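# Hang a corded headset on a desk stand's arm

## Task

Place the headset right side up on the stand's arm, resting by the crown of its headband in the gap between the post and the lip at the arm's end, and leave it hanging still. Most of its weight must sit directly on the stand's arm, not be carried through the cable, and the robot may carry at most a small share. When finished, nothing other than the robot, the stand and the cable may be in contact with the headset. The stand must stay upright and entirely on the table. The cable's loose end must end up above the table, within its edges, and must never at any moment drop far below the tabletop or stick far out past an edge, whether held or not. The two arms must not strike each other hard or push hard against each other; a hard push ends the run as a failure, and a hard strike may as well. Once the headset hangs still, declare the job complete, then open the grippers and move the arms away.

## Robot and tools

Robot: two six-joint arms, left_arm and right_arm, each ending in a two-finger gripper. All positions share one world frame. Its origin is on the tabletop midway between the arms, +x points out over the table, +z points up, and left_arm stands on the +y side. The arm names do not refer to the left or right of any picture. On each gripper the fingers extend along its own +z axis and close along its y axis. The reported hand point lies between the pads, roughly 1 cm short of the fingertips.

execute_actions takes "actions", a list holding one item or none, plus an optional "pictures" boolean (pictures are included unless you pass false).
- Empty list: no new command, just the current state.
- Motion: {"rows": [...], "steps": n}. There are 1 to 15 rows and n is 1 to 15 (default 15). Each control step lasts 1/30 s and uses one row. If there are fewer rows than steps, the last row repeats.
- Wait: {"steps": n} with no rows, n up to 300. It returns once that many steps have passed since the previous result, and the time you spend replying counts toward them.
A call that gets refused sends nothing to the robot.

Each row is a single list of exactly 14 numbers covering both arms, even if only one arm moves. The first seven are left_arm: waist, shoulder, elbow, wrist pitch, wrist yaw, wrist roll, grip. The last seven are right_arm in the same order. The six joint values are absolute target angles in radians, in the same form as the Joint positions readout; they are not offsets. Stated ranges for each arm: waist -2.618 to 3.054, shoulder 0.000 to 3.142, elbow 0.000 to 3.142, wrist pitch -1.571 to 1.571, wrist yaw -1.571 to 1.571, wrist roll -2.094 to 2.094. A call is refused if any target lies more than 0.036 rad beyond a stated end and also farther out than that joint's last reported angle. The true end can differ from the stated one by up to 0.036 rad either way. Targets past the true end are clipped to it and reported with a "joint sent to its limit" line, which may refer to an earlier action still in progress. Not seeing that line does not prove there is more room.

The grip value is an absolute setting from -1 (closed) to +1 (fully open). The pads meet at about -0.94, and every millimetre of object width adds about 0.0208. So an object w mm wide reads near -0.94 + 0.0208·w, with a fixed per-gripper error of up to ±0.02. Sending a value below that reading squeezes harder, up to roughly 50 to 62 N per pad, and less on parts under about 5 mm thick. To keep holding something, keep sending the same closing value.

Motion limits: each joint's target is kept within a fixed lead of its measured angle (waist 0.202, shoulder 0.258, elbow 0.238, wrist pitch 0.573, wrist yaw and roll 0.522 rad). An arm's targets are also scaled back if they would put the hand more than 70 mm from where it is now, so large moves take several calls. Friction can leave a joint up to about 0.031 rad off its target, and commands smaller than that may not move it. Between calls, and while you think, the arms keep heading toward the last row you sent. They stop once everything has nearly stopped moving, or when a step is HELD.

Result lines:
- State line, left_arm: … | right_arm: …: each hand's position in metres and its orientation quaternion (w, x, y, z) in the world frame. It can be off from the truth, more so at long reach.
- Joint positions / Joint velocities: per arm, six angles in radians plus the gripper opening in metres (0.093 fully open, 0.000 closed), and their rates. With nothing between the pads the opening is about the pad gap. On a rigid, flat-sided object it settles up to about 12 mm below the object's width.
- grip_measured: the motor's position on the -1 to +1 scale. It hardly shows the moment of contact.
- Joint torques: total drive output per joint. They include offsets and noise and are nonzero even in free air.
- "joint command not followed": a clearance check altered or blocked some joint targets. The rest of the row was still applied.
- HELD: marks steps on which your row, or part of it, was not sent.
- MOTOR HOT appears from 75 °C. At 90 °C that arm stops for 10 s. At 100 °C that arm goes limp and falls. Both are reported as OVER-TEMPERATURE FAULT lines. Long loaded holds heat the motors.

Cameras (all 504x504): cam_high, cam_low, cam_left_wrist, cam_right_wrist, with calibration (K, distortion, T_world_to_cam) given for projecting world points. zoom_image takes "camera" (one of those names) and "region" [x0, y0, x1, y1] in that image's pixels, with the origin at the top-left and at most 504 by 504. It returns a closer view of that camera's latest image.

finished_scene takes "scene", the integer number of the current scene (1 to 2). It ends that scene irreversibly and reports whether the goal was met. Replying without any tool call also ends the run.

Things to avoid: dropping the headset; letting the cable's loose end hang off or below the table; tipping or shifting the stand off the table; knocking anything off the table; the arms colliding or leaning on each other; slamming or shoving hard. Expect occasional brief tugs on held parts or pushes on loose items. Before finishing, open the grippers and withdraw the arms.

Each tool is called after ">>>" as name(argument=value, ...), one argument or row to a line, values as JSON.

## Session

>>> execute_actions(
  actions=[],
)

Scene clock: 0.00 s of 4500.00 s.
left_arm: end_effector_position=(+0.0824, +0.6660, +0.3360) grip_measured=+1.000 end_effector_quat_wxyz=(-0.349, +0.788, -0.195, -0.468) | right_arm: end_effector_position=(+0.2580, -0.3736, +0.1684) grip_measured=+1.000 end_effector_quat_wxyz=(-0.005, -0.338, +0.837, -0.430)
Joint positions: left_arm=[ 1.037  1.833  1.924 -1.058 -1.173 -1.326  0.093] | right_arm=[ 0.155  1.203  0.903 -0.957  0.846 -0.804  0.093]
Joint velocities: left_arm=[ 0.002 -0.002  0.007 -0.007  0.066 -0.066  0.   ] | right_arm=[ 0.012 -0.012 -0.027  0.007 -0.066  0.022  0.   ]
Joint torques (N m, as the arm reports them, + toward a larger angle): no reading
Motor temperatures (°C, as the motors report them): left_arm=[21 23 24 25 23 24] | right_arm=[25 26 26 23 23 23]
camera_calibration (this result's frames):
cam_left_wrist: T_world_to_cam=[[0.630117, 0.681791, 0.371635, -0.631142], [0.698266, -0.288161, -0.655277, 0.391431], [-0.339671, 0.672401, -0.657647, -0.113968], [0, 0, 0, 1]] pos_world=[0.085659, 0.619734, 0.4161]
cam_right_wrist: T_world_to_cam=[[0.575492, -0.391896, 0.717792, -0.416273], [-0.815459, -0.208522, 0.539949, 0.0807328], [-0.0619287, -0.896067, -0.439578, -0.160745], [0, 0, 0, 1]] pos_world=[0.295441, -0.29034, 0.184546]

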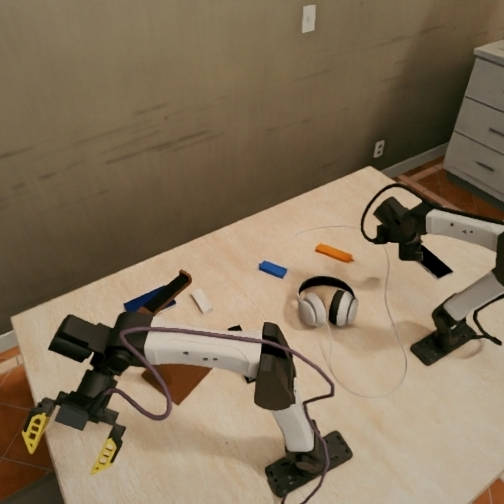

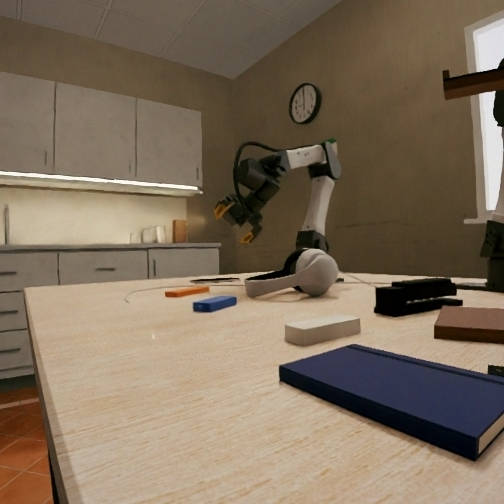

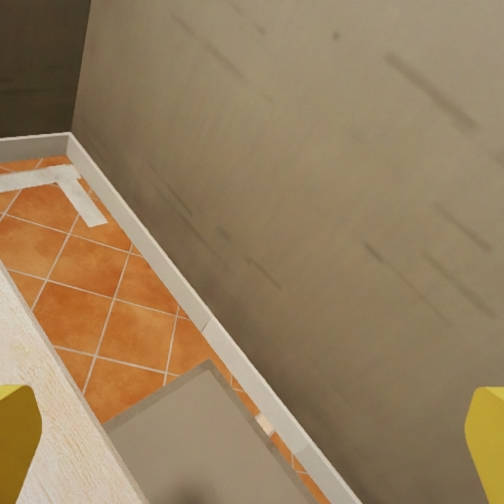

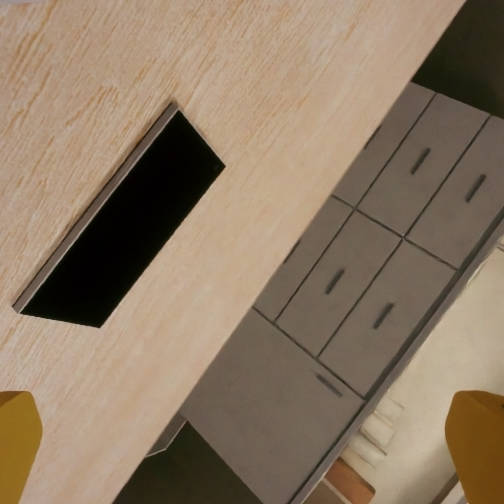

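>>> execute_actions(
  actions=[
    {"rows":[[2.0,1.6,1.92,-1.06,-1.17,-1.33,1,0.65,1.3,1.45,-1.15,0,0,1]]},
  ],
  pictures=false,
)

>>> execute_actions(
  actions=[
    {"steps":15},
  ],
)

>>> zoom_image(
  camera="cam_high",
  region=[100,240,280,420],
)

Scene clock: 1.83 s of 4500.00 s.
left_arm: end_effector_position=(-0.2448, +0.5686, +0.4164) grip_measured=+1.000 end_effector_quat_wxyz=(-0.234, +0.773, +0.188, -0.559) | right_arm: end_effector_position=(+0.2823, -0.1028, +0.2677) grip_measured=+1.000 end_effector_quat_wxyz=(+0.305, -0.306, +0.901, +0.045)
Joint positions: left_arm=[ 1.838  1.604  1.919 -1.049 -1.164 -1.326  0.093] | right_arm=[ 0.651  1.285  1.442 -1.105  0.075 -0.078  0.093]
Joint velocities: left_arm=[ 2.103 -0.002 -0.007  0.037  0.022 -0.007  0.   ] | right_arm=[-0.002  0.002  0.012 -0.286 -0.505  0.462  0.   ]
Joint torques (N m, as the arm reports them, + toward a larger angle): left_arm=[-0.04 -6.45  6.91  1.53 -0.49 -0.09] | right_arm=[-0.55 -3.39  7.21  1.43  0.    0.  ]
Motor temperatures (°C, as the motors report them): left_arm=[21 24 24 26 23 24] | right_arm=[25 26 26 23 23 23]
Steps of this call (steps 1 to 40: nothing new was sent; steps 41 to 55: all 15 steps of this action). Readings (joint positions):
41: left_arm=[1.046 1.824 1.923 -1.057 -1.168 -1.326] | right_arm=[0.175 1.215 0.933 -1.000 0.795 -0.741]
42: left_arm=[1.065 1.809 1.919 -1.057 -1.163 -1.326] | right_arm=[0.223 1.236 0.983 -1.039 0.723 -0.670]
44: left_arm=[1.128 1.762 1.919 -1.057 -1.160 -1.326] | right_arm=[0.325 1.268 1.088 -1.061 0.587 -0.535]
48: left_arm=[1.326 1.652 1.919 -1.053 -1.161 -1.326] | right_arm=[0.514 1.285 1.288 -1.082 0.351 -0.316]
55: the state above

Scene clock: 2.33 s of 4500.00 s.
left_arm: end_effector_position=(-0.2965, +0.5277, +0.4172) grip_measured=+1.000 end_effector_quat_wxyz=(-0.183, +0.752, +0.255, -0.580) | right_arm: end_effector_position=(+0.2701, -0.0983, +0.2619) grip_measured=+1.000 end_effector_quat_wxyz=(+0.277, -0.288, +0.914, +0.078)
Joint positions: left_arm=[ 2.01   1.604  1.919 -1.049 -1.173 -1.326  0.093] | right_arm=[ 0.651  1.285  1.442 -1.145  0.012 -0.013  0.093]
Joint velocities: left_arm=[ 0.002 -0.022 -0.012  0.051  0.051 -0.037  0.   ] | right_arm=[-0.007 -0.002  0.007 -0.037 -0.037  0.066  0.   ]
Joint torques (N m, as the arm reports them, + toward a larger angle): left_arm=[-0.68 -6.38  6.7   1.54 -0.38 -0.06] | right_arm=[-0.5  -3.27  7.24  1.31 -0.08  0.06]
Motor temperatures (°C, as the motors report them): left_arm=[21 24 24 26 23 24] | right_arm=[25 26 26 23 23 23]
Steps of this call (steps 1 to 15: the robot went on to your last target). Readings (joint positions):
1: left_arm=[1.909 1.604 1.919 -1.049 -1.165 -1.326] | right_arm=[0.651 1.285 1.442 -1.115 0.061 -0.064]
2: left_arm=[1.966 1.604 1.919 -1.049 -1.168 -1.326] | right_arm=[0.651 1.285 1.442 -1.122 0.051 -0.053]
4: left_arm=[2.018 1.604 1.919 -1.049 -1.172 -1.326] | right_arm=[0.651 1.285 1.442 -1.132 0.036 -0.038]
8: left_arm=[2.011 1.604 1.919 -1.049 -1.173 -1.326] | right_arm=[0.651 1.285 1.442 -1.141 0.020 -0.022]
15: the state above
camera_calibration (this result's frames):
cam_left_wrist: T_world_to_cam=[[-0.172959, 0.799622, 0.575057, -0.71346], [0.585603, 0.552936, -0.592731, 0.166058], [-0.791931, 0.234237, -0.563896, -0.0382562], [0, 0, 0, 1]] pos_world=[-0.25094, 0.487639, 0.487136]
cam_right_wrist: T_world_to_cam=[[0.572809, -0.819198, 0.0283655, -0.243186], [-0.808049, -0.570148, -0.148287, 0.240182], [0.137649, 0.0620195, -0.988537, 0.311892], [0, 0, 0, 1]] pos_world=[0.290446, -0.0816214, 0.350831]

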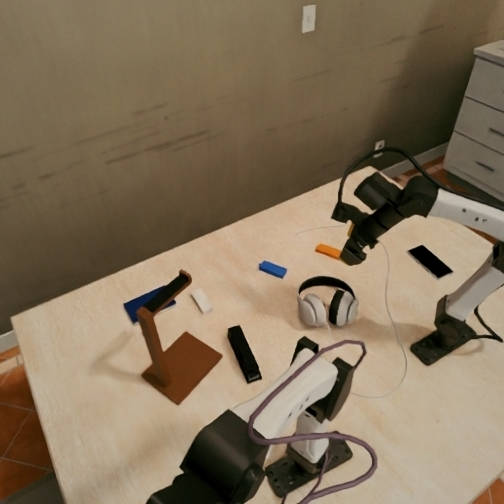

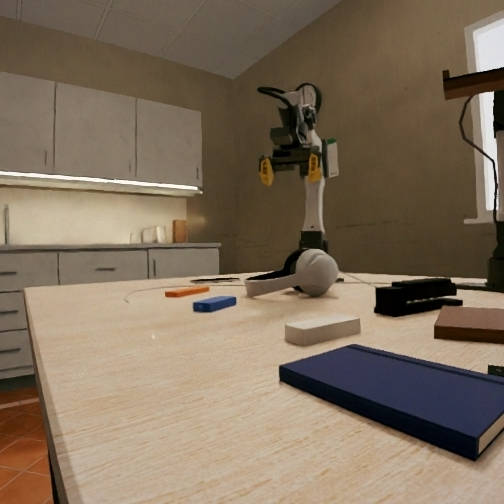

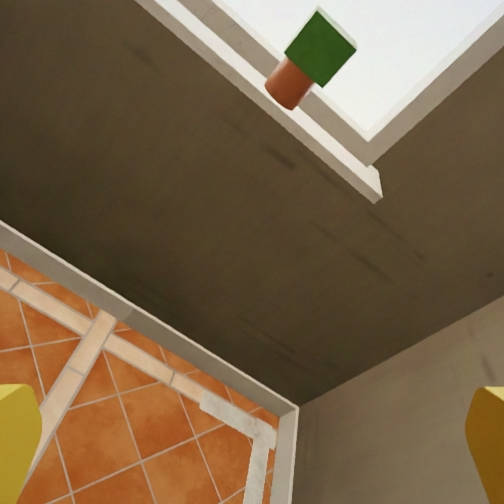

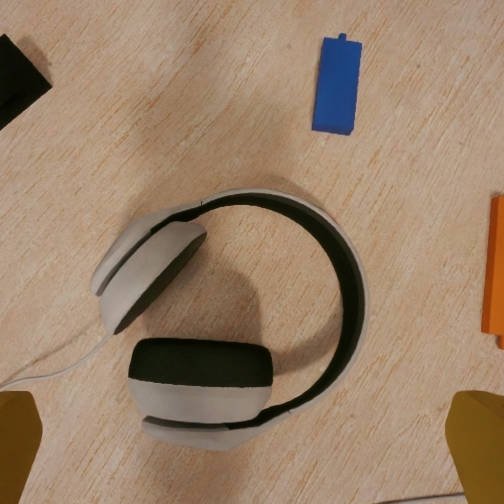

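Region (100, 240, 280, 420) of cam_high's 504x504 image, scaled by 2.800, with more detail than that image has.

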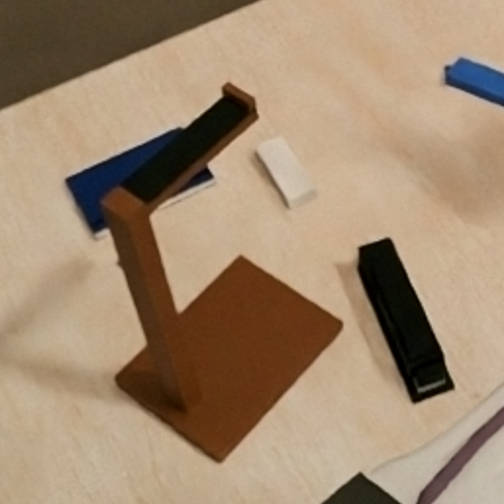

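>>> execute_actions(
  actions=[
    {"rows":[[2.0,1.6,1.92,-1.06,-1.17,-1.33,1,0.54,2.0,2.085,-1.42,-0.13,1.585,0]]},
  ],
  pictures=false,
)

>>> execute_actions(
  actions=[
    {"rows":[[2.0,1.6,1.92,-1.06,-1.17,-1.33,1,0.54,2.205,2.085,-1.42,-0.13,1.585,0]]},
  ],
)

Scene clock: 4.47 s of 4500.00 s.
left_arm: end_effector_position=(-0.2965, +0.5277, +0.4172) grip_measured=+1.000 end_effector_quat_wxyz=(-0.183, +0.752, +0.255, -0.580) | right_arm: end_effector_position=(+0.3823, -0.0528, +0.1778) grip_measured=+0.003 end_effector_quat_wxyz=(+0.015, +0.412, +0.904, +0.113)
Joint positions: left_arm=[ 2.01   1.604  1.919 -1.049 -1.173 -1.326  0.093] | right_arm=[ 0.542  2.04   2.062 -1.394 -0.113  1.359  0.045]
Joint velocities: left_arm=[-0.002 -0.002  0.017 -0.066  0.007  0.037  0.   ] | right_arm=[ 0.002 -0.168 -0.017 -0.051  0.007  1.414 -0.001]
Joint torques (N m, as the arm reports them, + toward a larger angle): left_arm=[-0.77 -6.1   6.61  1.58 -0.45 -0.09] | right_arm=[ -0.55 -15.22   8.13   0.59  -0.08   0.02]
Motor temperatures (°C, as the motors report them): left_arm=[21 24 24 26 23 24] | right_arm=[25 26 27 23 23 23]
Steps of this call (steps 1 to 15: the robot went on to your last target; steps 16 to 49: nothing new was sent; steps 50 to 64: all 15 steps of this action). Readings (joint positions):
50: left_arm=[2.010 1.604 1.919 -1.049 -1.173 -1.326] | right_arm=[0.635 1.325 1.497 -1.215 -0.018 0.069]
51: left_arm=[2.010 1.604 1.919 -1.049 -1.173 -1.326] | right_arm=[0.605 1.395 1.588 -1.282 -0.042 0.169]
53: left_arm=[2.010 1.604 1.919 -1.049 -1.173 -1.326] | right_arm=[0.558 1.560 1.772 -1.334 -0.068 0.368]
57: left_arm=[2.010 1.604 1.919 -1.049 -1.173 -1.326] | right_arm=[0.542 1.881 2.050 -1.342 -0.095 0.756]
64: the state above

Scene clock: 4.97 s of 4500.00 s.
left_arm: end_effector_position=(-0.2965, +0.5277, +0.4172) grip_measured=+1.000 end_effector_quat_wxyz=(-0.183, +0.752, +0.255, -0.580) | right_arm: end_effector_position=(+0.3861, -0.0498, +0.1061) grip_measured=+0.003 end_effector_quat_wxyz=(-0.047, +0.511, +0.858, +0.037)
Joint positions: left_arm=[ 2.01   1.604  1.919 -1.049 -1.173 -1.326  0.093] | right_arm=[ 0.542  2.226  2.082 -1.413 -0.118  1.567  0.045]
Joint velocities: left_arm=[-0.002  0.007 -0.002  0.037 -0.007 -0.066  0.   ] | right_arm=[-0.007 -0.012  0.007  0.007 -0.007  0.066  0.   ]
Joint torques (N m, as the arm reports them, + toward a larger angle): left_arm=[-0.76 -6.35  6.56  1.48 -0.39 -0.1 ] | right_arm=[ -0.54 -15.79   6.35   0.29  -0.08   0.04]
Motor temperatures (°C, as the motors report them): left_arm=[21 24 24 26 23 24] | right_arm=[25 26 27 23 23 23]
Steps of this call (steps 1 to 15: all 15 steps of this action). Readings (joint positions):
1: left_arm=[2.010 1.604 1.919 -1.049 -1.173 -1.326] | right_arm=[0.542 2.052 2.072 -1.407 -0.115 1.403]
2: left_arm=[2.010 1.604 1.919 -1.049 -1.173 -1.326] | right_arm=[0.542 2.074 2.086 -1.410 -0.116 1.437]
4: left_arm=[2.010 1.604 1.919 -1.049 -1.173 -1.326] | right_arm=[0.542 2.134 2.090 -1.407 -0.117 1.487]
8: left_arm=[2.010 1.604 1.919 -1.049 -1.173 -1.326] | right_arm=[0.542 2.225 2.084 -1.409 -0.118 1.538]
15: the state above
camera_calibration (this result's frames):
cam_left_wrist: T_world_to_cam=[[-0.172959, 0.799622, 0.575057, -0.71346], [0.585603, 0.552936, -0.592731, 0.166058], [-0.791931, 0.234237, -0.563896, -0.0382562], [0, 0, 0, 1]] pos_world=[-0.25094, 0.487639, 0.487136]
cam_right_wrist: T_world_to_cam=[[-0.87437, -0.485164, -0.00968078, 0.31398], [-0.417622, 0.742186, 0.524168, 0.181787], [-0.247122, 0.46236, -0.85156, 0.292823], [0, 0, 0, 1]] pos_world=[0.422816, -0.117977, 0.157109]

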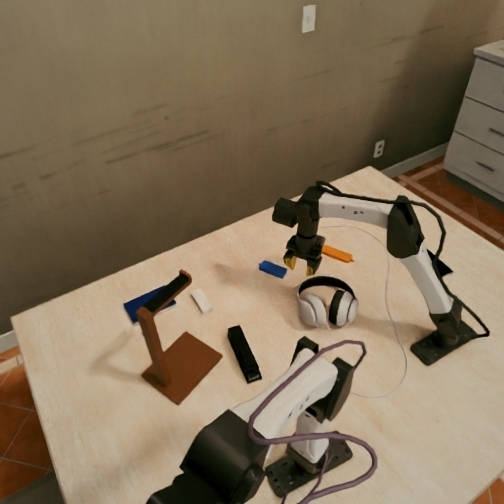

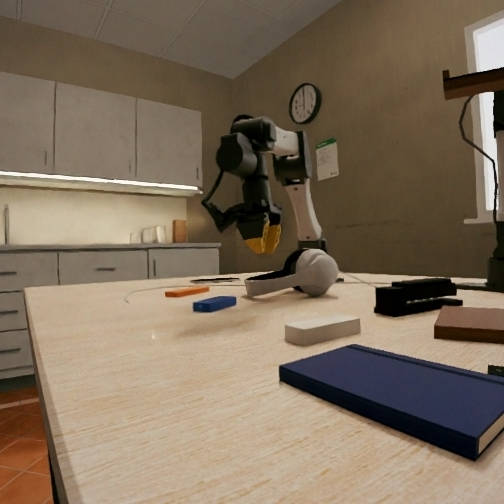

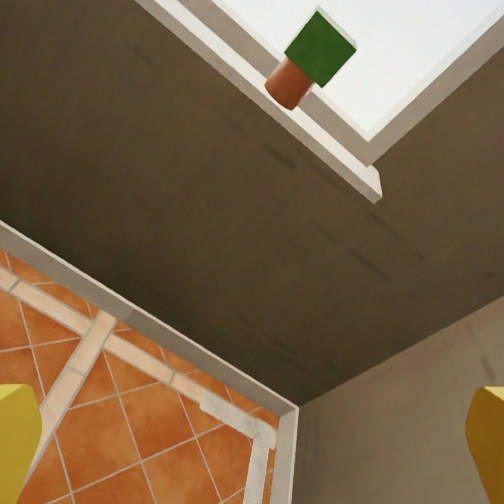

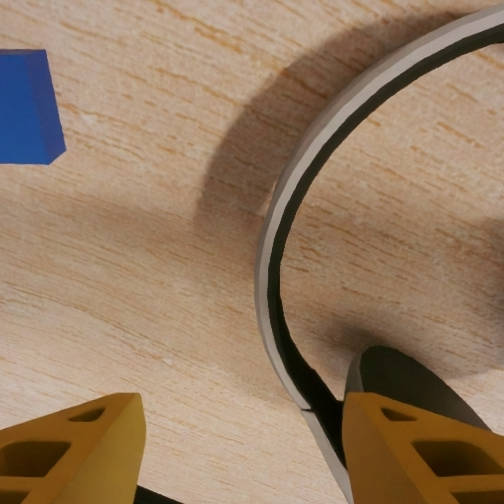

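>>> execute_actions(
  actions=[
    {"rows":[[2.0,1.6,1.92,-1.06,-1.17,-1.33,1,0.54,2.205,2.04,-1.37,-0.13,1.585,0],[2.0,1.6,1.92,-1.06,-1.17,-1.33,1,0.54,2.205,2.01,-1.33,-0.13,1.585,0],[2.0,1.6,1.92,-1.06,-1.17,-1.33,1,0.54,2.205,1.98,-1.3,-0.13,1.585,0],[2.0,1.6,1.92,-1.06,-1.17,-1.33,1,0.54,2.205,1.95,-1.27,-0.13,1.585,0],[2.0,1.6,1.92,-1.06,-1.17,-1.33,1,0.54,2.205,1.92,-1.24,-0.13,1.585,0],[2.0,1.6,1.92,-1.06,-1.17,-1.33,1,0.54,2.205,1.89,-1.21,-0.13,1.585,0],[2.0,1.6,1.92,-1.06,-1.17,-1.33,1,0.54,2.205,1.86,-1.18,-0.13,1.585,0],[2.0,1.6,1.92,-1.06,-1.17,-1.33,1,0.54,2.205,1.83,-1.15,-0.13,1.585,0],[2.0,1.6,1.92,-1.06,-1.17,-1.33,1,0.54,2.205,1.80,-1.12,-0.13,1.585,0],[2.0,1.6,1.92,-1.06,-1.17,-1.33,1,0.54,2.205,1.765,-1.11,-0.13,1.585,0]]},
  ],
)

Scene clock: 6.83 s of 4500.00 s.
left_arm: end_effector_position=(-0.2965, +0.5277, +0.4172) grip_measured=+1.000 end_effector_quat_wxyz=(-0.183, +0.752, +0.255, -0.580) | right_arm: end_effector_position=(+0.3705, -0.0581, +0.0325) grip_measured=+0.003 end_effector_quat_wxyz=(-0.060, +0.515, +0.855, +0.016)
Joint positions: left_arm=[ 2.01   1.604  1.919 -1.049 -1.173 -1.326  0.093] | right_arm=[ 0.542  2.216  1.773 -1.162 -0.119  1.575  0.045]
Joint velocities: left_arm=[-0.022  0.017  0.007 -0.037 -0.066 -0.11   0.   ] | right_arm=[-0.002 -0.002  0.002  0.315 -0.081  0.081  0.   ]
Joint torques (N m, as the arm reports them, + toward a larger angle): left_arm=[-0.38 -6.19  6.82  1.55 -0.42 -0.15] | right_arm=[ -0.48 -14.66   5.29   0.26  -0.11   0.04]
Motor temperatures (°C, as the motors report them): left_arm=[21 24 25 26 23 24] | right_arm=[25 27 27 23 23 23]
Steps of this call (steps 1 to 15: the robot went on to your last target; steps 16 to 41: nothing new was sent; steps 42 to 56: all 15 steps of this action). Readings (joint positions):
42: left_arm=[2.010 1.604 1.919 -1.049 -1.173 -1.326] | right_arm=[0.542 2.225 2.077 -1.407 -0.119 1.574]
43: left_arm=[2.010 1.604 1.919 -1.049 -1.173 -1.326] | right_arm=[0.542 2.222 2.063 -1.394 -0.119 1.574]
45: left_arm=[2.010 1.604 1.919 -1.049 -1.173 -1.326] | right_arm=[0.542 2.217 2.017 -1.356 -0.119 1.574]
49: left_arm=[2.010 1.604 1.919 -1.049 -1.173 -1.326] | right_arm=[0.542 2.216 1.893 -1.262 -0.119 1.574]
56: the state above
camera_calibration (this result's frames):
cam_left_wrist: T_world_to_cam=[[-0.172959, 0.799622, 0.575057, -0.71346], [0.585603, 0.552936, -0.592731, 0.166058], [-0.791931, 0.234237, -0.563896, -0.0382562], [0, 0, 0, 1]] pos_world=[-0.25094, 0.487639, 0.487136]
cam_right_wrist: T_world_to_cam=[[-0.877368, -0.478178, 0.0396512, 0.295503], [-0.389048, 0.757324, 0.524501, 0.210279], [-0.280833, 0.444754, -0.850486, 0.241561], [0, 0, 0, 1]] pos_world=[0.408912, -0.125381, 0.0834354]

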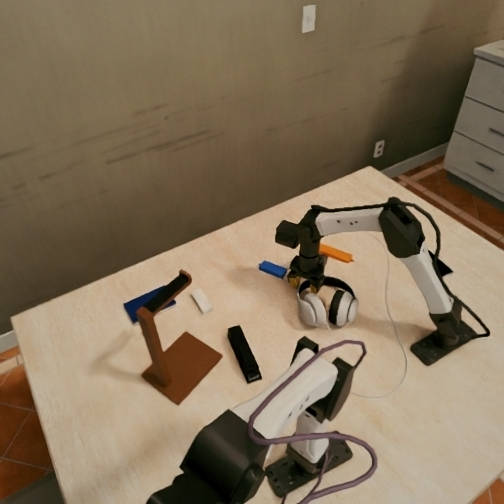

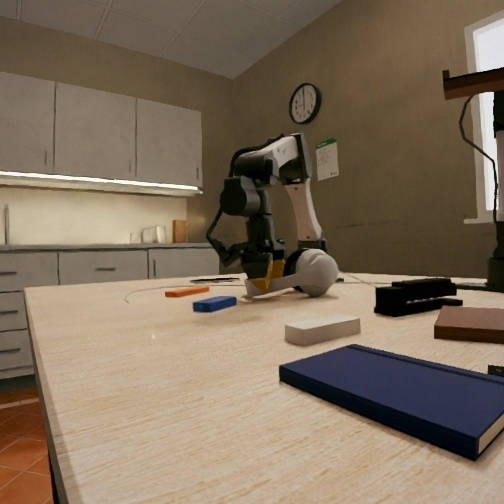

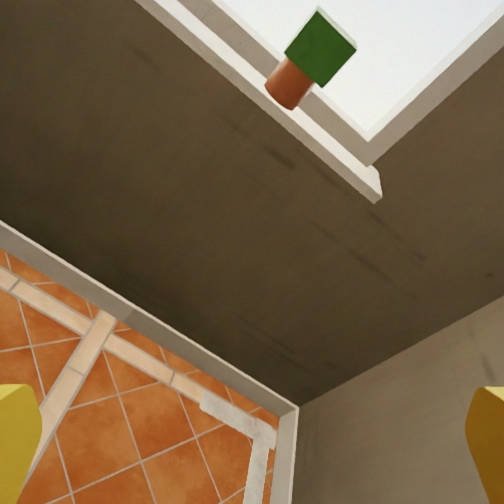

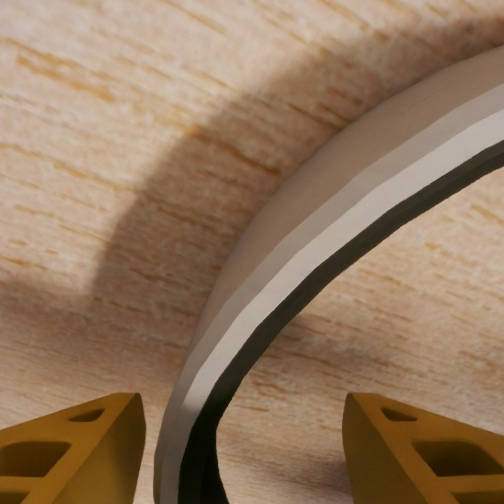

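>>> execute_actions(
  actions=[
    {"rows":[[2.0,1.6,1.92,-1.06,-1.17,-1.33,1,0.54,2.225,1.765,-1.105,-0.13,1.585,-1]],"steps":13},
  ],
  pictures=false,
)

>>> execute_actions(
  actions=[
    {"rows":[[2.0,1.6,1.92,-1.06,-1.17,-1.33,1,0.54,2.17,1.78,-1.12,-0.13,1.585,-1],[2.0,1.6,1.92,-1.06,-1.17,-1.33,1,0.54,2.14,1.78,-1.13,-0.13,1.585,-1],[2.0,1.6,1.92,-1.06,-1.17,-1.33,1,0.54,2.11,1.78,-1.14,-0.13,1.585,-1],[2.0,1.6,1.92,-1.06,-1.17,-1.33,1,0.54,2.08,1.78,-1.15,-0.13,1.585,-1],[2.0,1.6,1.92,-1.06,-1.17,-1.33,1,0.54,2.05,1.78,-1.15,-0.13,1.585,-1],[2.0,1.6,1.92,-1.06,-1.17,-1.33,1,0.54,2.01,1.78,-1.15,-0.13,1.585,-1],[2.0,1.6,1.92,-1.06,-1.17,-1.33,1,0.54,1.97,1.78,-1.15,-0.13,1.585,-1],[2.0,1.6,1.92,-1.06,-1.17,-1.33,1,0.54,1.93,1.78,-1.15,-0.13,1.5,-1],[2.0,1.6,1.92,-1.06,-1.17,-1.33,1,0.54,1.89,1.78,-1.15,-0.13,1.4,-1],[2.0,1.6,1.92,-1.06,-1.17,-1.33,1,0.54,1.85,1.78,-1.15,-0.13,1.3,-1],[2.0,1.6,1.92,-1.06,-1.17,-1.33,1,0.54,1.81,1.78,-1.15,-0.13,1.2,-1],[2.0,1.6,1.92,-1.06,-1.17,-1.33,1,0.54,1.77,1.78,-1.1,-0.13,1.0,-1]]},
  ],
  pictures=false,
)

>>> execute_actions(
  actions=[
    {"rows":[[2.0,1.6,1.92,-1.06,-1.17,-1.33,1,0.65,1.77,1.68,-0.2,-0.3,0.54,-1]]},
  ],
  pictures=false,
)

>>> execute_actions(
  actions=[
    {"rows":[[2.0,1.6,1.92,-1.06,-1.17,-1.33,1,0.75,1.9,1.68,0.35,-0.92,0.54,-1]]},
  ],
  pictures=false,
)

>>> execute_actions(
  actions=[
    {"rows":[[2.0,1.6,1.92,-1.06,-1.17,-1.33,1,0.88,2.0,1.68,0.44,-0.92,0.54,-1]]},
  ],
)

Scene clock: 9.77 s of 4500.00 s.
left_arm: end_effector_position=(-0.2965, +0.5277, +0.4172) grip_measured=+1.000 end_effector_quat_wxyz=(-0.183, +0.752, +0.255, -0.580) | right_arm: end_effector_position=(+0.3762, -0.0525, +0.0329) grip_measured=-0.913 end_effector_quat_wxyz=(-0.057, +0.520, +0.852, +0.032)
Joint positions: left_arm=[ 2.01   1.604  1.919 -1.049 -1.173 -1.326  0.093] | right_arm=[ 0.542  2.215  1.773 -1.13  -0.131  1.588  0.001]
Joint velocities: left_arm=[-0.007  0.007 -0.007 -0.066  0.007 -0.007  0.   ] | right_arm=[ 0.012 -0.017  0.022 -0.022 -0.022 -0.081  0.   ]
Joint torques (N m, as the arm reports them, + toward a larger angle): left_arm=[-0.72 -6.23  6.7   1.52 -0.38 -0.08] | right_arm=[ -0.48 -12.6    5.45   0.46   0.03  -0.1 ]
Motor temperatures (°C, as the motors report them): left_arm=[21 25 25 27 23 24] | right_arm=[25 28 27 23 23 23]
Steps of this call (steps 1 to 30: the robot went on to your last target; steps 31 to 75: nothing new was sent; steps 76 to 88: all 13 steps of this action). Readings (joint positions):
76: left_arm=[2.010 1.604 1.919 -1.049 -1.173 -1.326] | right_arm=[0.542 2.216 1.773 -1.121 -0.119 1.575]
77: left_arm=[2.010 1.604 1.919 -1.049 -1.173 -1.326] | right_arm=[0.542 2.216 1.773 -1.120 -0.119 1.575]
79: left_arm=[2.010 1.604 1.919 -1.049 -1.173 -1.326] | right_arm=[0.542 2.216 1.773 -1.121 -0.126 1.586]
83: left_arm=[2.010 1.604 1.919 -1.049 -1.173 -1.326] | right_arm=[0.542 2.215 1.773 -1.130 -0.131 1.588]
88: the state above

Scene clock: 10.27 s of 4500.00 s.
left_arm: end_effector_position=(-0.2965, +0.5277, +0.4172) grip_measured=+1.000 end_effector_quat_wxyz=(-0.183, +0.752, +0.255, -0.580) | right_arm: end_effector_position=(+0.3766, -0.0541, +0.2155) grip_measured=-0.912 end_effector_quat_wxyz=(+0.106, +0.318, +0.919, +0.209)
Joint positions: left_arm=[ 2.01   1.604  1.919 -1.049 -1.173 -1.326  0.093] | right_arm=[ 0.541  1.774  1.773 -1.112 -0.124  1.187  0.001]
Joint velocities: left_arm=[-0.007  0.012 -0.007 -0.037  0.037  0.022  0.   ] | right_arm=[ 0.022 -0.559 -0.017  0.168 -0.007 -1.282 -0.   ]
Joint torques (N m, as the arm reports them, + toward a larger angle): left_arm=[-0.73 -6.24  6.81  1.54 -0.39 -0.1 ] | right_arm=[-0.52 -6.69  7.26  1.02 -0.03 -0.05]
Motor temperatures (°C, as the motors report them): left_arm=[21 25 25 27 23 24] | right_arm=[25 29 27 23 23 23]
Steps of this call (steps 1 to 15: all 15 steps of this action). Readings (joint positions):
1: left_arm=[2.010 1.604 1.919 -1.049 -1.173 -1.326] | right_arm=[0.542 2.210 1.773 -1.130 -0.131 1.588]
2: left_arm=[2.010 1.604 1.919 -1.049 -1.173 -1.326] | right_arm=[0.542 2.202 1.773 -1.135 -0.131 1.588]
4: left_arm=[2.010 1.604 1.919 -1.049 -1.173 -1.326] | right_arm=[0.542 2.170 1.773 -1.150 -0.134 1.589]
8: left_arm=[2.010 1.604 1.919 -1.049 -1.173 -1.326] | right_arm=[0.541 2.051 1.773 -1.140 -0.124 1.573]
15: the state above

Scene clock: 10.77 s of 4500.00 s.
left_arm: end_effector_position=(-0.2965, +0.5277, +0.4172) grip_measured=+1.000 end_effector_quat_wxyz=(-0.183, +0.752, +0.255, -0.580) | right_arm: end_effector_position=(+0.4311, +0.0748, +0.3091) grip_measured=-0.909 end_effector_quat_wxyz=(+0.380, -0.084, +0.828, +0.403)
Joint positions: left_arm=[ 2.01   1.604  1.919 -1.049 -1.173 -1.326  0.093] | right_arm=[ 0.655  1.788  1.677 -0.304 -0.285  0.591  0.002]
Joint velocities: left_arm=[-0.012  0.027  0.002  0.037  0.037 -0.037  0.   ] | right_arm=[-0.007 -0.022  0.007  0.271 -0.007 -0.168 -0.001]
Joint torques (N m, as the arm reports them, + toward a larger angle): left_arm=[-0.6  -6.34  6.69  1.54 -0.4  -0.1 ] | right_arm=[ -0.75 -13.09   7.83   2.46  -0.14  -0.28]
Motor temperatures (°C, as the motors report them): left_arm=[21 25 25 27 23 24] | right_arm=[25 29 27 23 23 23]
Steps of this call (steps 1 to 15: all 15 steps of this action). Readings (joint positions):
1: left_arm=[2.010 1.604 1.919 -1.049 -1.173 -1.326] | right_arm=[0.548 1.757 1.761 -1.070 -0.136 1.120]
2: left_arm=[2.010 1.604 1.919 -1.049 -1.173 -1.326] | right_arm=[0.562 1.749 1.744 -1.006 -0.152 1.042]
4: left_arm=[2.010 1.604 1.919 -1.049 -1.173 -1.326] | right_arm=[0.602 1.757 1.713 -0.839 -0.188 0.896]
8: left_arm=[2.010 1.604 1.919 -1.049 -1.173 -1.326] | right_arm=[0.651 1.784 1.679 -0.530 -0.253 0.711]
15: the state above

Scene clock: 11.27 s of 4500.00 s.
left_arm: end_effector_position=(-0.2965, +0.5277, +0.4172) grip_measured=+1.000 end_effector_quat_wxyz=(-0.183, +0.752, +0.255, -0.580) | right_arm: end_effector_position=(+0.3386, +0.1813, +0.3551) grip_measured=-0.908 end_effector_quat_wxyz=(+0.326, -0.346, +0.620, +0.624)
Joint positions: left_arm=[ 2.01   1.604  1.919 -1.049 -1.173 -1.326  0.093] | right_arm=[ 0.761  1.925  1.671  0.239 -0.887  0.57   0.002]
Joint velocities: left_arm=[ 0.017  0.007 -0.007  0.007 -0.007  0.081  0.   ] | right_arm=[-0.071 -0.002 -0.012  0.227 -0.154 -0.007  0.   ]
Joint torques (N m, as the arm reports them, + toward a larger angle): left_arm=[-0.83 -6.16  6.7   1.55 -0.39 -0.08] | right_arm=[ -0.98 -15.16   8.13   2.37  -0.1   -0.33]
Motor temperatures (°C, as the motors report them): left_arm=[21 25 25 27 23 24] | right_arm=[25 29 27 24 23 23]
Steps of this call (steps 1 to 15: all 15 steps of this action). Readings (joint positions):
1: left_arm=[2.010 1.604 1.919 -1.049 -1.173 -1.326] | right_arm=[0.658 1.797 1.676 -0.266 -0.328 0.587]
2: left_arm=[2.010 1.604 1.919 -1.049 -1.173 -1.326] | right_arm=[0.661 1.813 1.676 -0.203 -0.388 0.586]
4: left_arm=[2.010 1.604 1.919 -1.049 -1.173 -1.326] | right_arm=[0.688 1.858 1.676 -0.056 -0.527 0.578]
8: left_arm=[2.010 1.604 1.919 -1.049 -1.173 -1.326] | right_arm=[0.753 1.922 1.676 0.130 -0.758 0.571]
15: the state above

Scene clock: 11.77 s of 4500.00 s.
left_arm: end_effector_position=(-0.2965, +0.5277, +0.4172) grip_measured=+1.000 end_effector_quat_wxyz=(-0.183, +0.752, +0.255, -0.580) | right_arm: end_effector_position=(+0.2891, +0.2350, +0.3207) grip_measured=-0.907 end_effector_quat_wxyz=(+0.281, -0.397, +0.586, +0.648)
Joint positions: left_arm=[ 2.01   1.604  1.919 -1.049 -1.173 -1.326  0.093] | right_arm=[ 0.887  2.027  1.671  0.352 -0.919  0.562  0.002]
Joint velocities: left_arm=[-0.002 -0.022 -0.012 -0.037 -0.139  0.081  0.   ] | right_arm=[-0.095  0.012  0.017 -0.007  0.022  0.007  0.   ]
Joint torques (N m, as the arm reports them, + toward a larger angle): left_arm=[-0.54 -6.13  6.77  1.57 -0.47 -0.09] | right_arm=[ -0.51 -16.41   8.09   2.4    0.06  -0.31]
Motor temperatures (°C, as the motors report them): left_arm=[21 25 25 27 23 24] | right_arm=[25 29 27 24 23 23]
Steps of this call (steps 1 to 15: all 15 steps of this action). Readings (joint positions):
1: left_arm=[2.010 1.604 1.919 -1.049 -1.173 -1.326] | right_arm=[0.769 1.934 1.671 0.260 -0.888 0.570]
2: left_arm=[2.010 1.604 1.919 -1.049 -1.173 -1.326] | right_arm=[0.783 1.945 1.671 0.292 -0.885 0.567]
4: left_arm=[2.010 1.604 1.919 -1.049 -1.173 -1.326] | right_arm=[0.829 1.977 1.671 0.335 -0.888 0.562]
8: left_arm=[2.010 1.604 1.919 -1.049 -1.173 -1.326] | right_arm=[0.898 2.022 1.671 0.336 -0.912 0.562]
15: the state above
camera_calibration (this result's frames):
cam_left_wrist: T_world_to_cam=[[-0.172959, 0.799622, 0.575057, -0.71346], [0.585603, 0.552936, -0.592731, 0.166058], [-0.791931, 0.234237, -0.563896, -0.0382562], [0, 0, 0, 1]] pos_world=[-0.25094, 0.487639, 0.487136]
cam_right_wrist: T_world_to_cam=[[0.836653, 0.149729, -0.52687, -0.108597], [-0.39405, -0.503583, -0.768849, 0.518048], [-0.380442, 0.850874, -0.362323, 0.110301], [0, 0, 0, 1]] pos_world=[0.336958, 0.183288, 0.381049]

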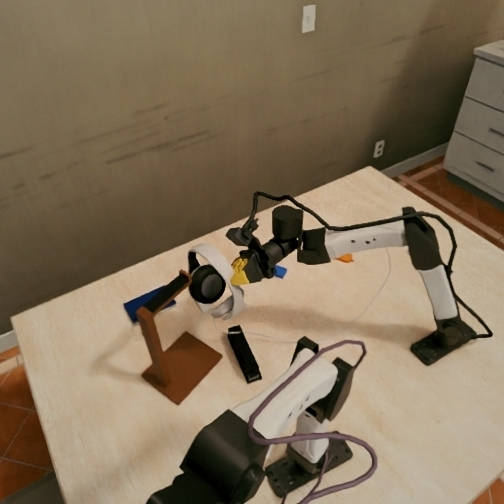

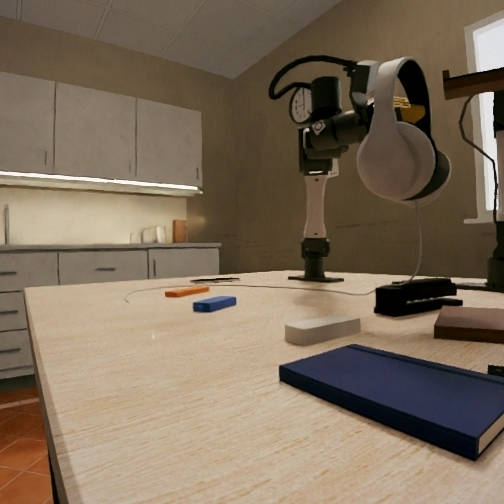

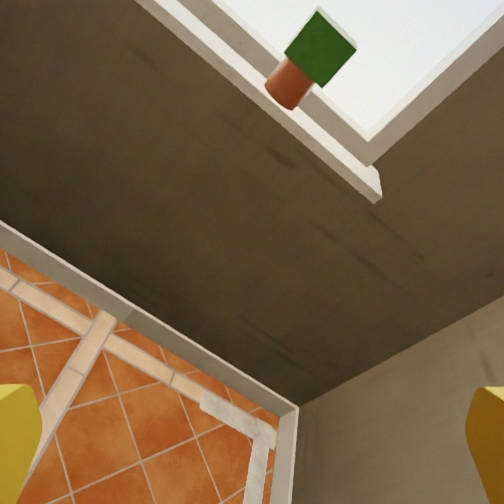

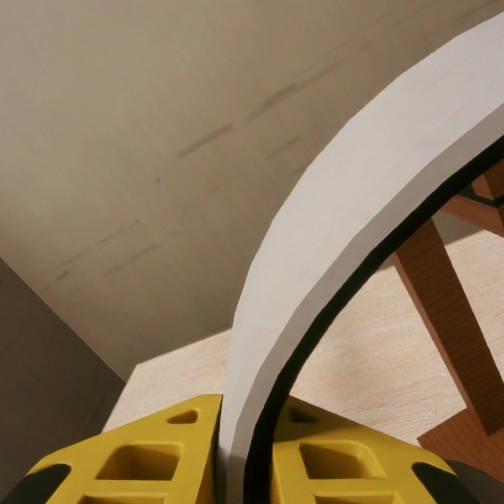

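>>> execute_actions(
  actions=[
    {"rows":[[2.0,1.6,1.92,-1.06,-1.17,-1.33,1,0.89,2.03,1.75,0.38,-0.9,0.52,-1],[2.0,1.6,1.92,-1.06,-1.17,-1.33,1,0.89,2.03,1.75,0.38,-0.9,0.52,-1],[2.0,1.6,1.92,-1.06,-1.17,-1.33,1,0.9,2.06,1.81,0.35,-0.9,0.52,-1],[2.0,1.6,1.92,-1.06,-1.17,-1.33,1,0.9,2.06,1.81,0.35,-0.9,0.52,-1],[2.0,1.6,1.92,-1.06,-1.17,-1.33,1,0.91,2.1,1.88,0.32,-0.89,0.52,-1],[2.0,1.6,1.92,-1.06,-1.17,-1.33,1,0.91,2.1,1.88,0.32,-0.89,0.52,-1],[2.0,1.6,1.92,-1.06,-1.17,-1.33,1,0.92,2.13,1.94,0.29,-0.88,0.52,-1]]},
  ],
)

>>> zoom_image(
  camera="cam_high",
  region=[120,200,280,360],
)

Scene clock: 13.60 s of 4500.00 s.
left_arm: end_effector_position=(-0.2965, +0.5277, +0.4172) grip_measured=+1.000 end_effector_quat_wxyz=(-0.183, +0.752, +0.255, -0.580) | right_arm: end_effector_position=(+0.2949, +0.2646, +0.3385) grip_measured=-0.907 end_effector_quat_wxyz=(+0.286, -0.403, +0.581, +0.647)
Joint positions: left_arm=[ 2.01   1.604  1.919 -1.049 -1.173 -1.326  0.093] | right_arm=[ 0.918  2.136  1.902  0.236 -0.893  0.55   0.002]
Joint velocities: left_arm=[-0.007 -0.007 -0.027 -0.051 -0.022 -0.022  0.   ] | right_arm=[ 0.012  0.017 -0.007 -0.095  0.037 -0.051 -0.001]
Joint torques (N m, as the arm reports them, + toward a larger angle): left_arm=[-0.52 -6.3   6.63  1.56 -0.41 -0.11] | right_arm=[ -0.23 -15.44  10.28   2.32   0.18  -0.32]
Motor temperatures (°C, as the motors report them): left_arm=[21 25 25 27 23 24] | right_arm=[25 30 28 25 23 23]
Steps of this call (steps 1 to 15: the robot went on to your last target; steps 16 to 40: nothing new was sent; steps 41 to 55: all 15 steps of this action). Readings (joint positions):
41: left_arm=[2.010 1.604 1.919 -1.049 -1.173 -1.326] | right_arm=[0.883 2.029 1.679 0.346 -0.919 0.560]
42: left_arm=[2.010 1.604 1.919 -1.049 -1.173 -1.326] | right_arm=[0.883 2.034 1.692 0.337 -0.917 0.560]
44: left_arm=[2.010 1.604 1.919 -1.049 -1.173 -1.326] | right_arm=[0.885 2.054 1.740 0.312 -0.914 0.558]
48: left_arm=[2.010 1.604 1.919 -1.049 -1.173 -1.326] | right_arm=[0.900 2.119 1.870 0.270 -0.899 0.554]
55: the state above
camera_calibration (this result's frames):
cam_left_wrist: T_world_to_cam=[[-0.172959, 0.799622, 0.575057, -0.71346], [0.585603, 0.552936, -0.592731, 0.166058], [-0.791931, 0.234237, -0.563896, -0.0382562], [0, 0, 0, 1]] pos_world=[-0.25094, 0.487639, 0.487136]
cam_right_wrist: T_world_to_cam=[[0.844016, 0.156643, -0.512933, -0.117296], [-0.380029, -0.500178, -0.778075, 0.546976], [-0.378437, 0.851637, -0.362629, 0.0930491], [0, 0, 0, 1]] pos_world=[0.34208, 0.212714, 0.399165]

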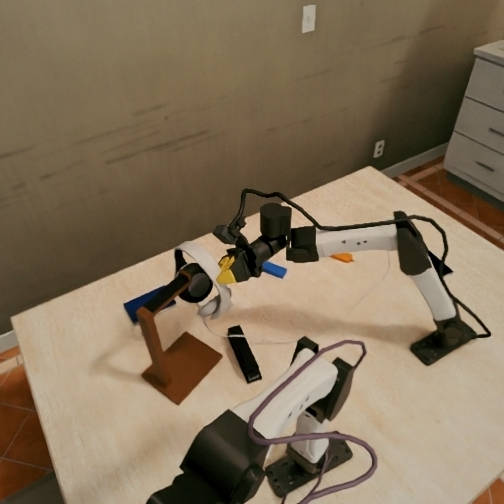

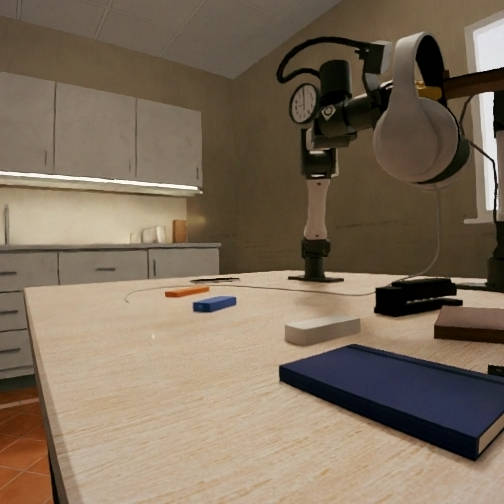

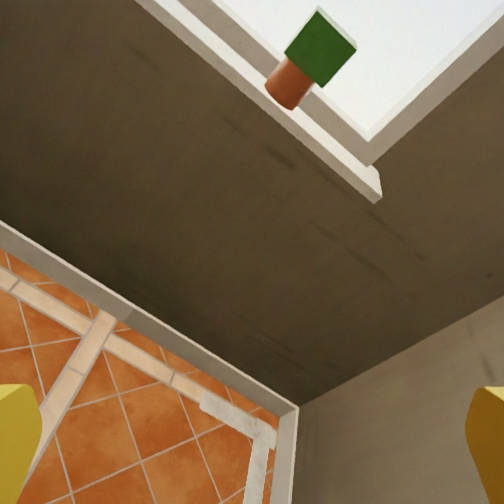

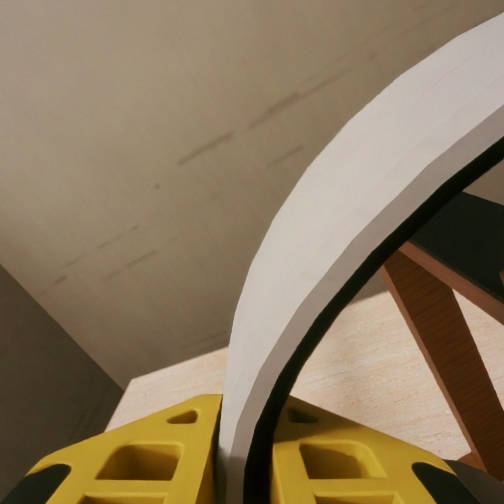

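Region (120, 200, 280, 360) of cam_high's 504x504 image, scaled by 3.150, with more detail than that image has.

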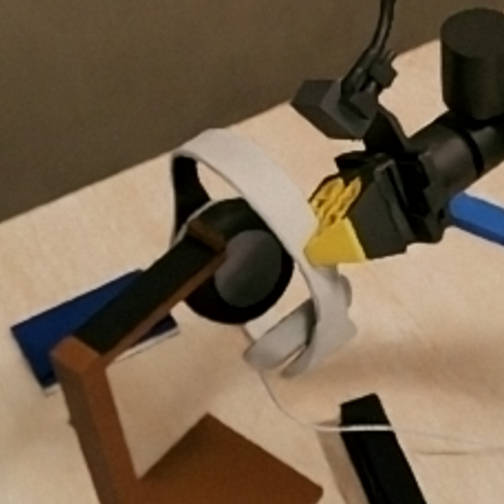

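>>> execute_actions(
  actions=[
    {"rows":[[2.0,1.6,1.92,-1.06,-1.17,-1.33,1,0.932,2.153,1.976,0.277,-0.868,0.52,-1],[2.0,1.6,1.92,-1.06,-1.17,-1.33,1,0.944,2.176,2.012,0.264,-0.856,0.52,-1],[2.0,1.6,1.92,-1.06,-1.17,-1.33,1,0.956,2.199,2.048,0.251,-0.844,0.52,-1],[2.0,1.6,1.92,-1.06,-1.17,-1.33,1,0.968,2.222,2.084,0.238,-0.832,0.52,-1],[2.0,1.6,1.92,-1.06,-1.17,-1.33,1,0.98,2.245,2.12,0.225,-0.82,0.52,-1],[2.0,1.6,1.92,-1.06,-1.17,-1.33,1,0.992,2.268,2.156,0.212,-0.808,0.52,-1],[2.0,1.6,1.92,-1.06,-1.17,-1.33,1,1.004,2.291,2.192,0.2,-0.796,0.52,-1],[2.0,1.6,1.92,-1.06,-1.17,-1.33,1,1.016,2.314,2.228,0.187,-0.784,0.52,-1],[2.0,1.6,1.92,-1.06,-1.17,-1.33,1,1.028,2.337,2.264,0.175,-0.772,0.52,-1],[2.0,1.6,1.92,-1.06,-1.17,-1.33,1,1.038,2.36,2.3,0.165,-0.76,0.52,-1]]},
  ],
)

>>> zoom_image(
  camera="cam_high",
  region=[120,200,280,360],
)

Scene clock: 15.57 s of 4500.00 s.
left_arm: end_effector_position=(-0.2965, +0.5277, +0.4172) grip_measured=+1.000 end_effector_quat_wxyz=(-0.183, +0.752, +0.255, -0.580) | right_arm: end_effector_position=(+0.2635, +0.3417, +0.3250) grip_measured=-0.907 end_effector_quat_wxyz=(+0.273, -0.411, +0.578, +0.650)
Joint positions: left_arm=[ 2.01   1.604  1.919 -1.049 -1.173 -1.326  0.093] | right_arm=[ 1.051  2.376  2.256  0.11  -0.789  0.548  0.002]
Joint velocities: left_arm=[ 0.007  0.002 -0.012 -0.007 -0.095 -0.007  0.   ] | right_arm=[ 0.081  0.056 -0.002 -0.256  0.066 -0.051  0.   ]
Joint torques (N m, as the arm reports them, + toward a larger angle): left_arm=[-0.55 -6.34  6.76  1.53 -0.47 -0.09] | right_arm=[ -1.71 -18.82  10.97   2.51   0.34  -0.33]
Motor temperatures (°C, as the motors report them): left_arm=[21 25 26 27 23 24] | right_arm=[25 31 28 26 23 23]
Steps of this call (steps 1 to 30: the robot went on to your last target; steps 31 to 44: nothing new was sent; steps 45 to 59: all 15 steps of this action). Readings (joint positions):
45: left_arm=[2.010 1.604 1.919 -1.049 -1.173 -1.326] | right_arm=[0.919 2.143 1.910 0.217 -0.888 0.550]
46: left_arm=[2.010 1.604 1.919 -1.049 -1.173 -1.326] | right_arm=[0.920 2.154 1.931 0.210 -0.885 0.550]
48: left_arm=[2.010 1.604 1.919 -1.049 -1.173 -1.326] | right_arm=[0.930 2.191 1.994 0.197 -0.871 0.550]
52: left_arm=[2.010 1.604 1.919 -1.049 -1.173 -1.326] | right_arm=[0.974 2.282 2.138 0.167 -0.829 0.549]
59: the state above
camera_calibration (this result's frames):
cam_left_wrist: T_world_to_cam=[[-0.172959, 0.799622, 0.575057, -0.71346], [0.585603, 0.552936, -0.592731, 0.166058], [-0.791931, 0.234237, -0.563896, -0.0382562], [0, 0, 0, 1]] pos_world=[-0.25094, 0.487639, 0.487136]
cam_right_wrist: T_world_to_cam=[[0.837006, 0.176397, -0.517982, -0.113034], [-0.368546, -0.517978, -0.771928, 0.56419], [-0.404469, 0.837008, -0.36854, 0.024406], [0, 0, 0, 1]] pos_world=[0.312412, 0.291749, 0.385959]

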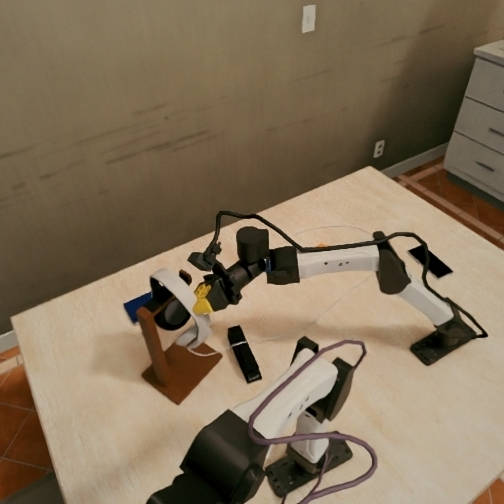

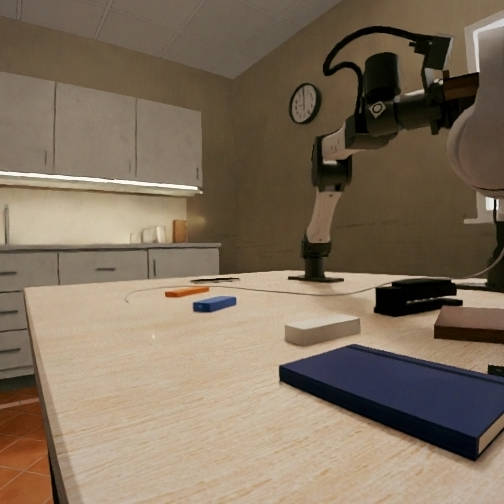

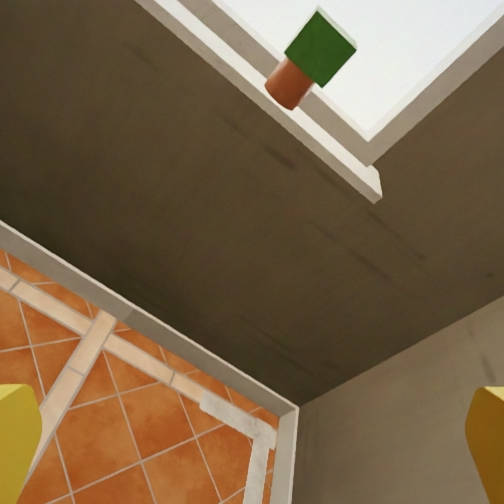

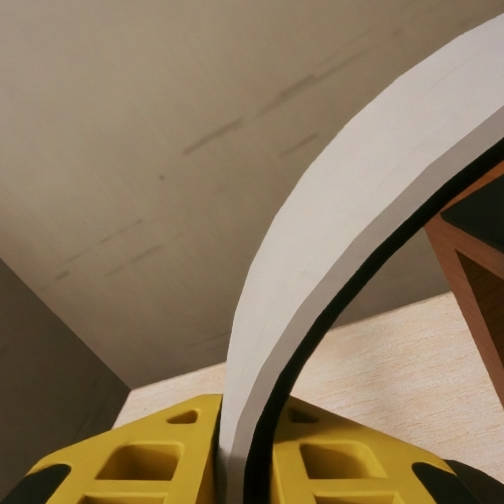

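Region (120, 200, 280, 360) of cam_high's 504x504 image, scaled by 3.150, with more detail than that image has.

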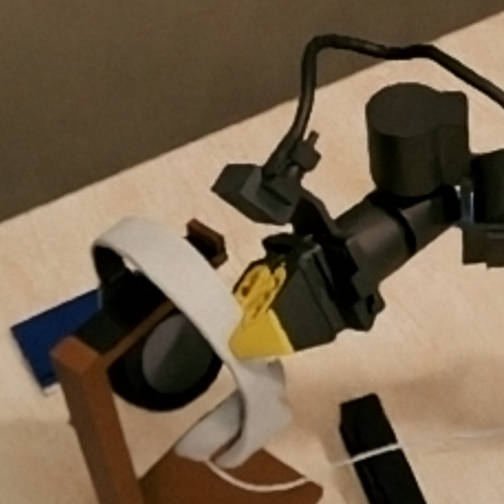

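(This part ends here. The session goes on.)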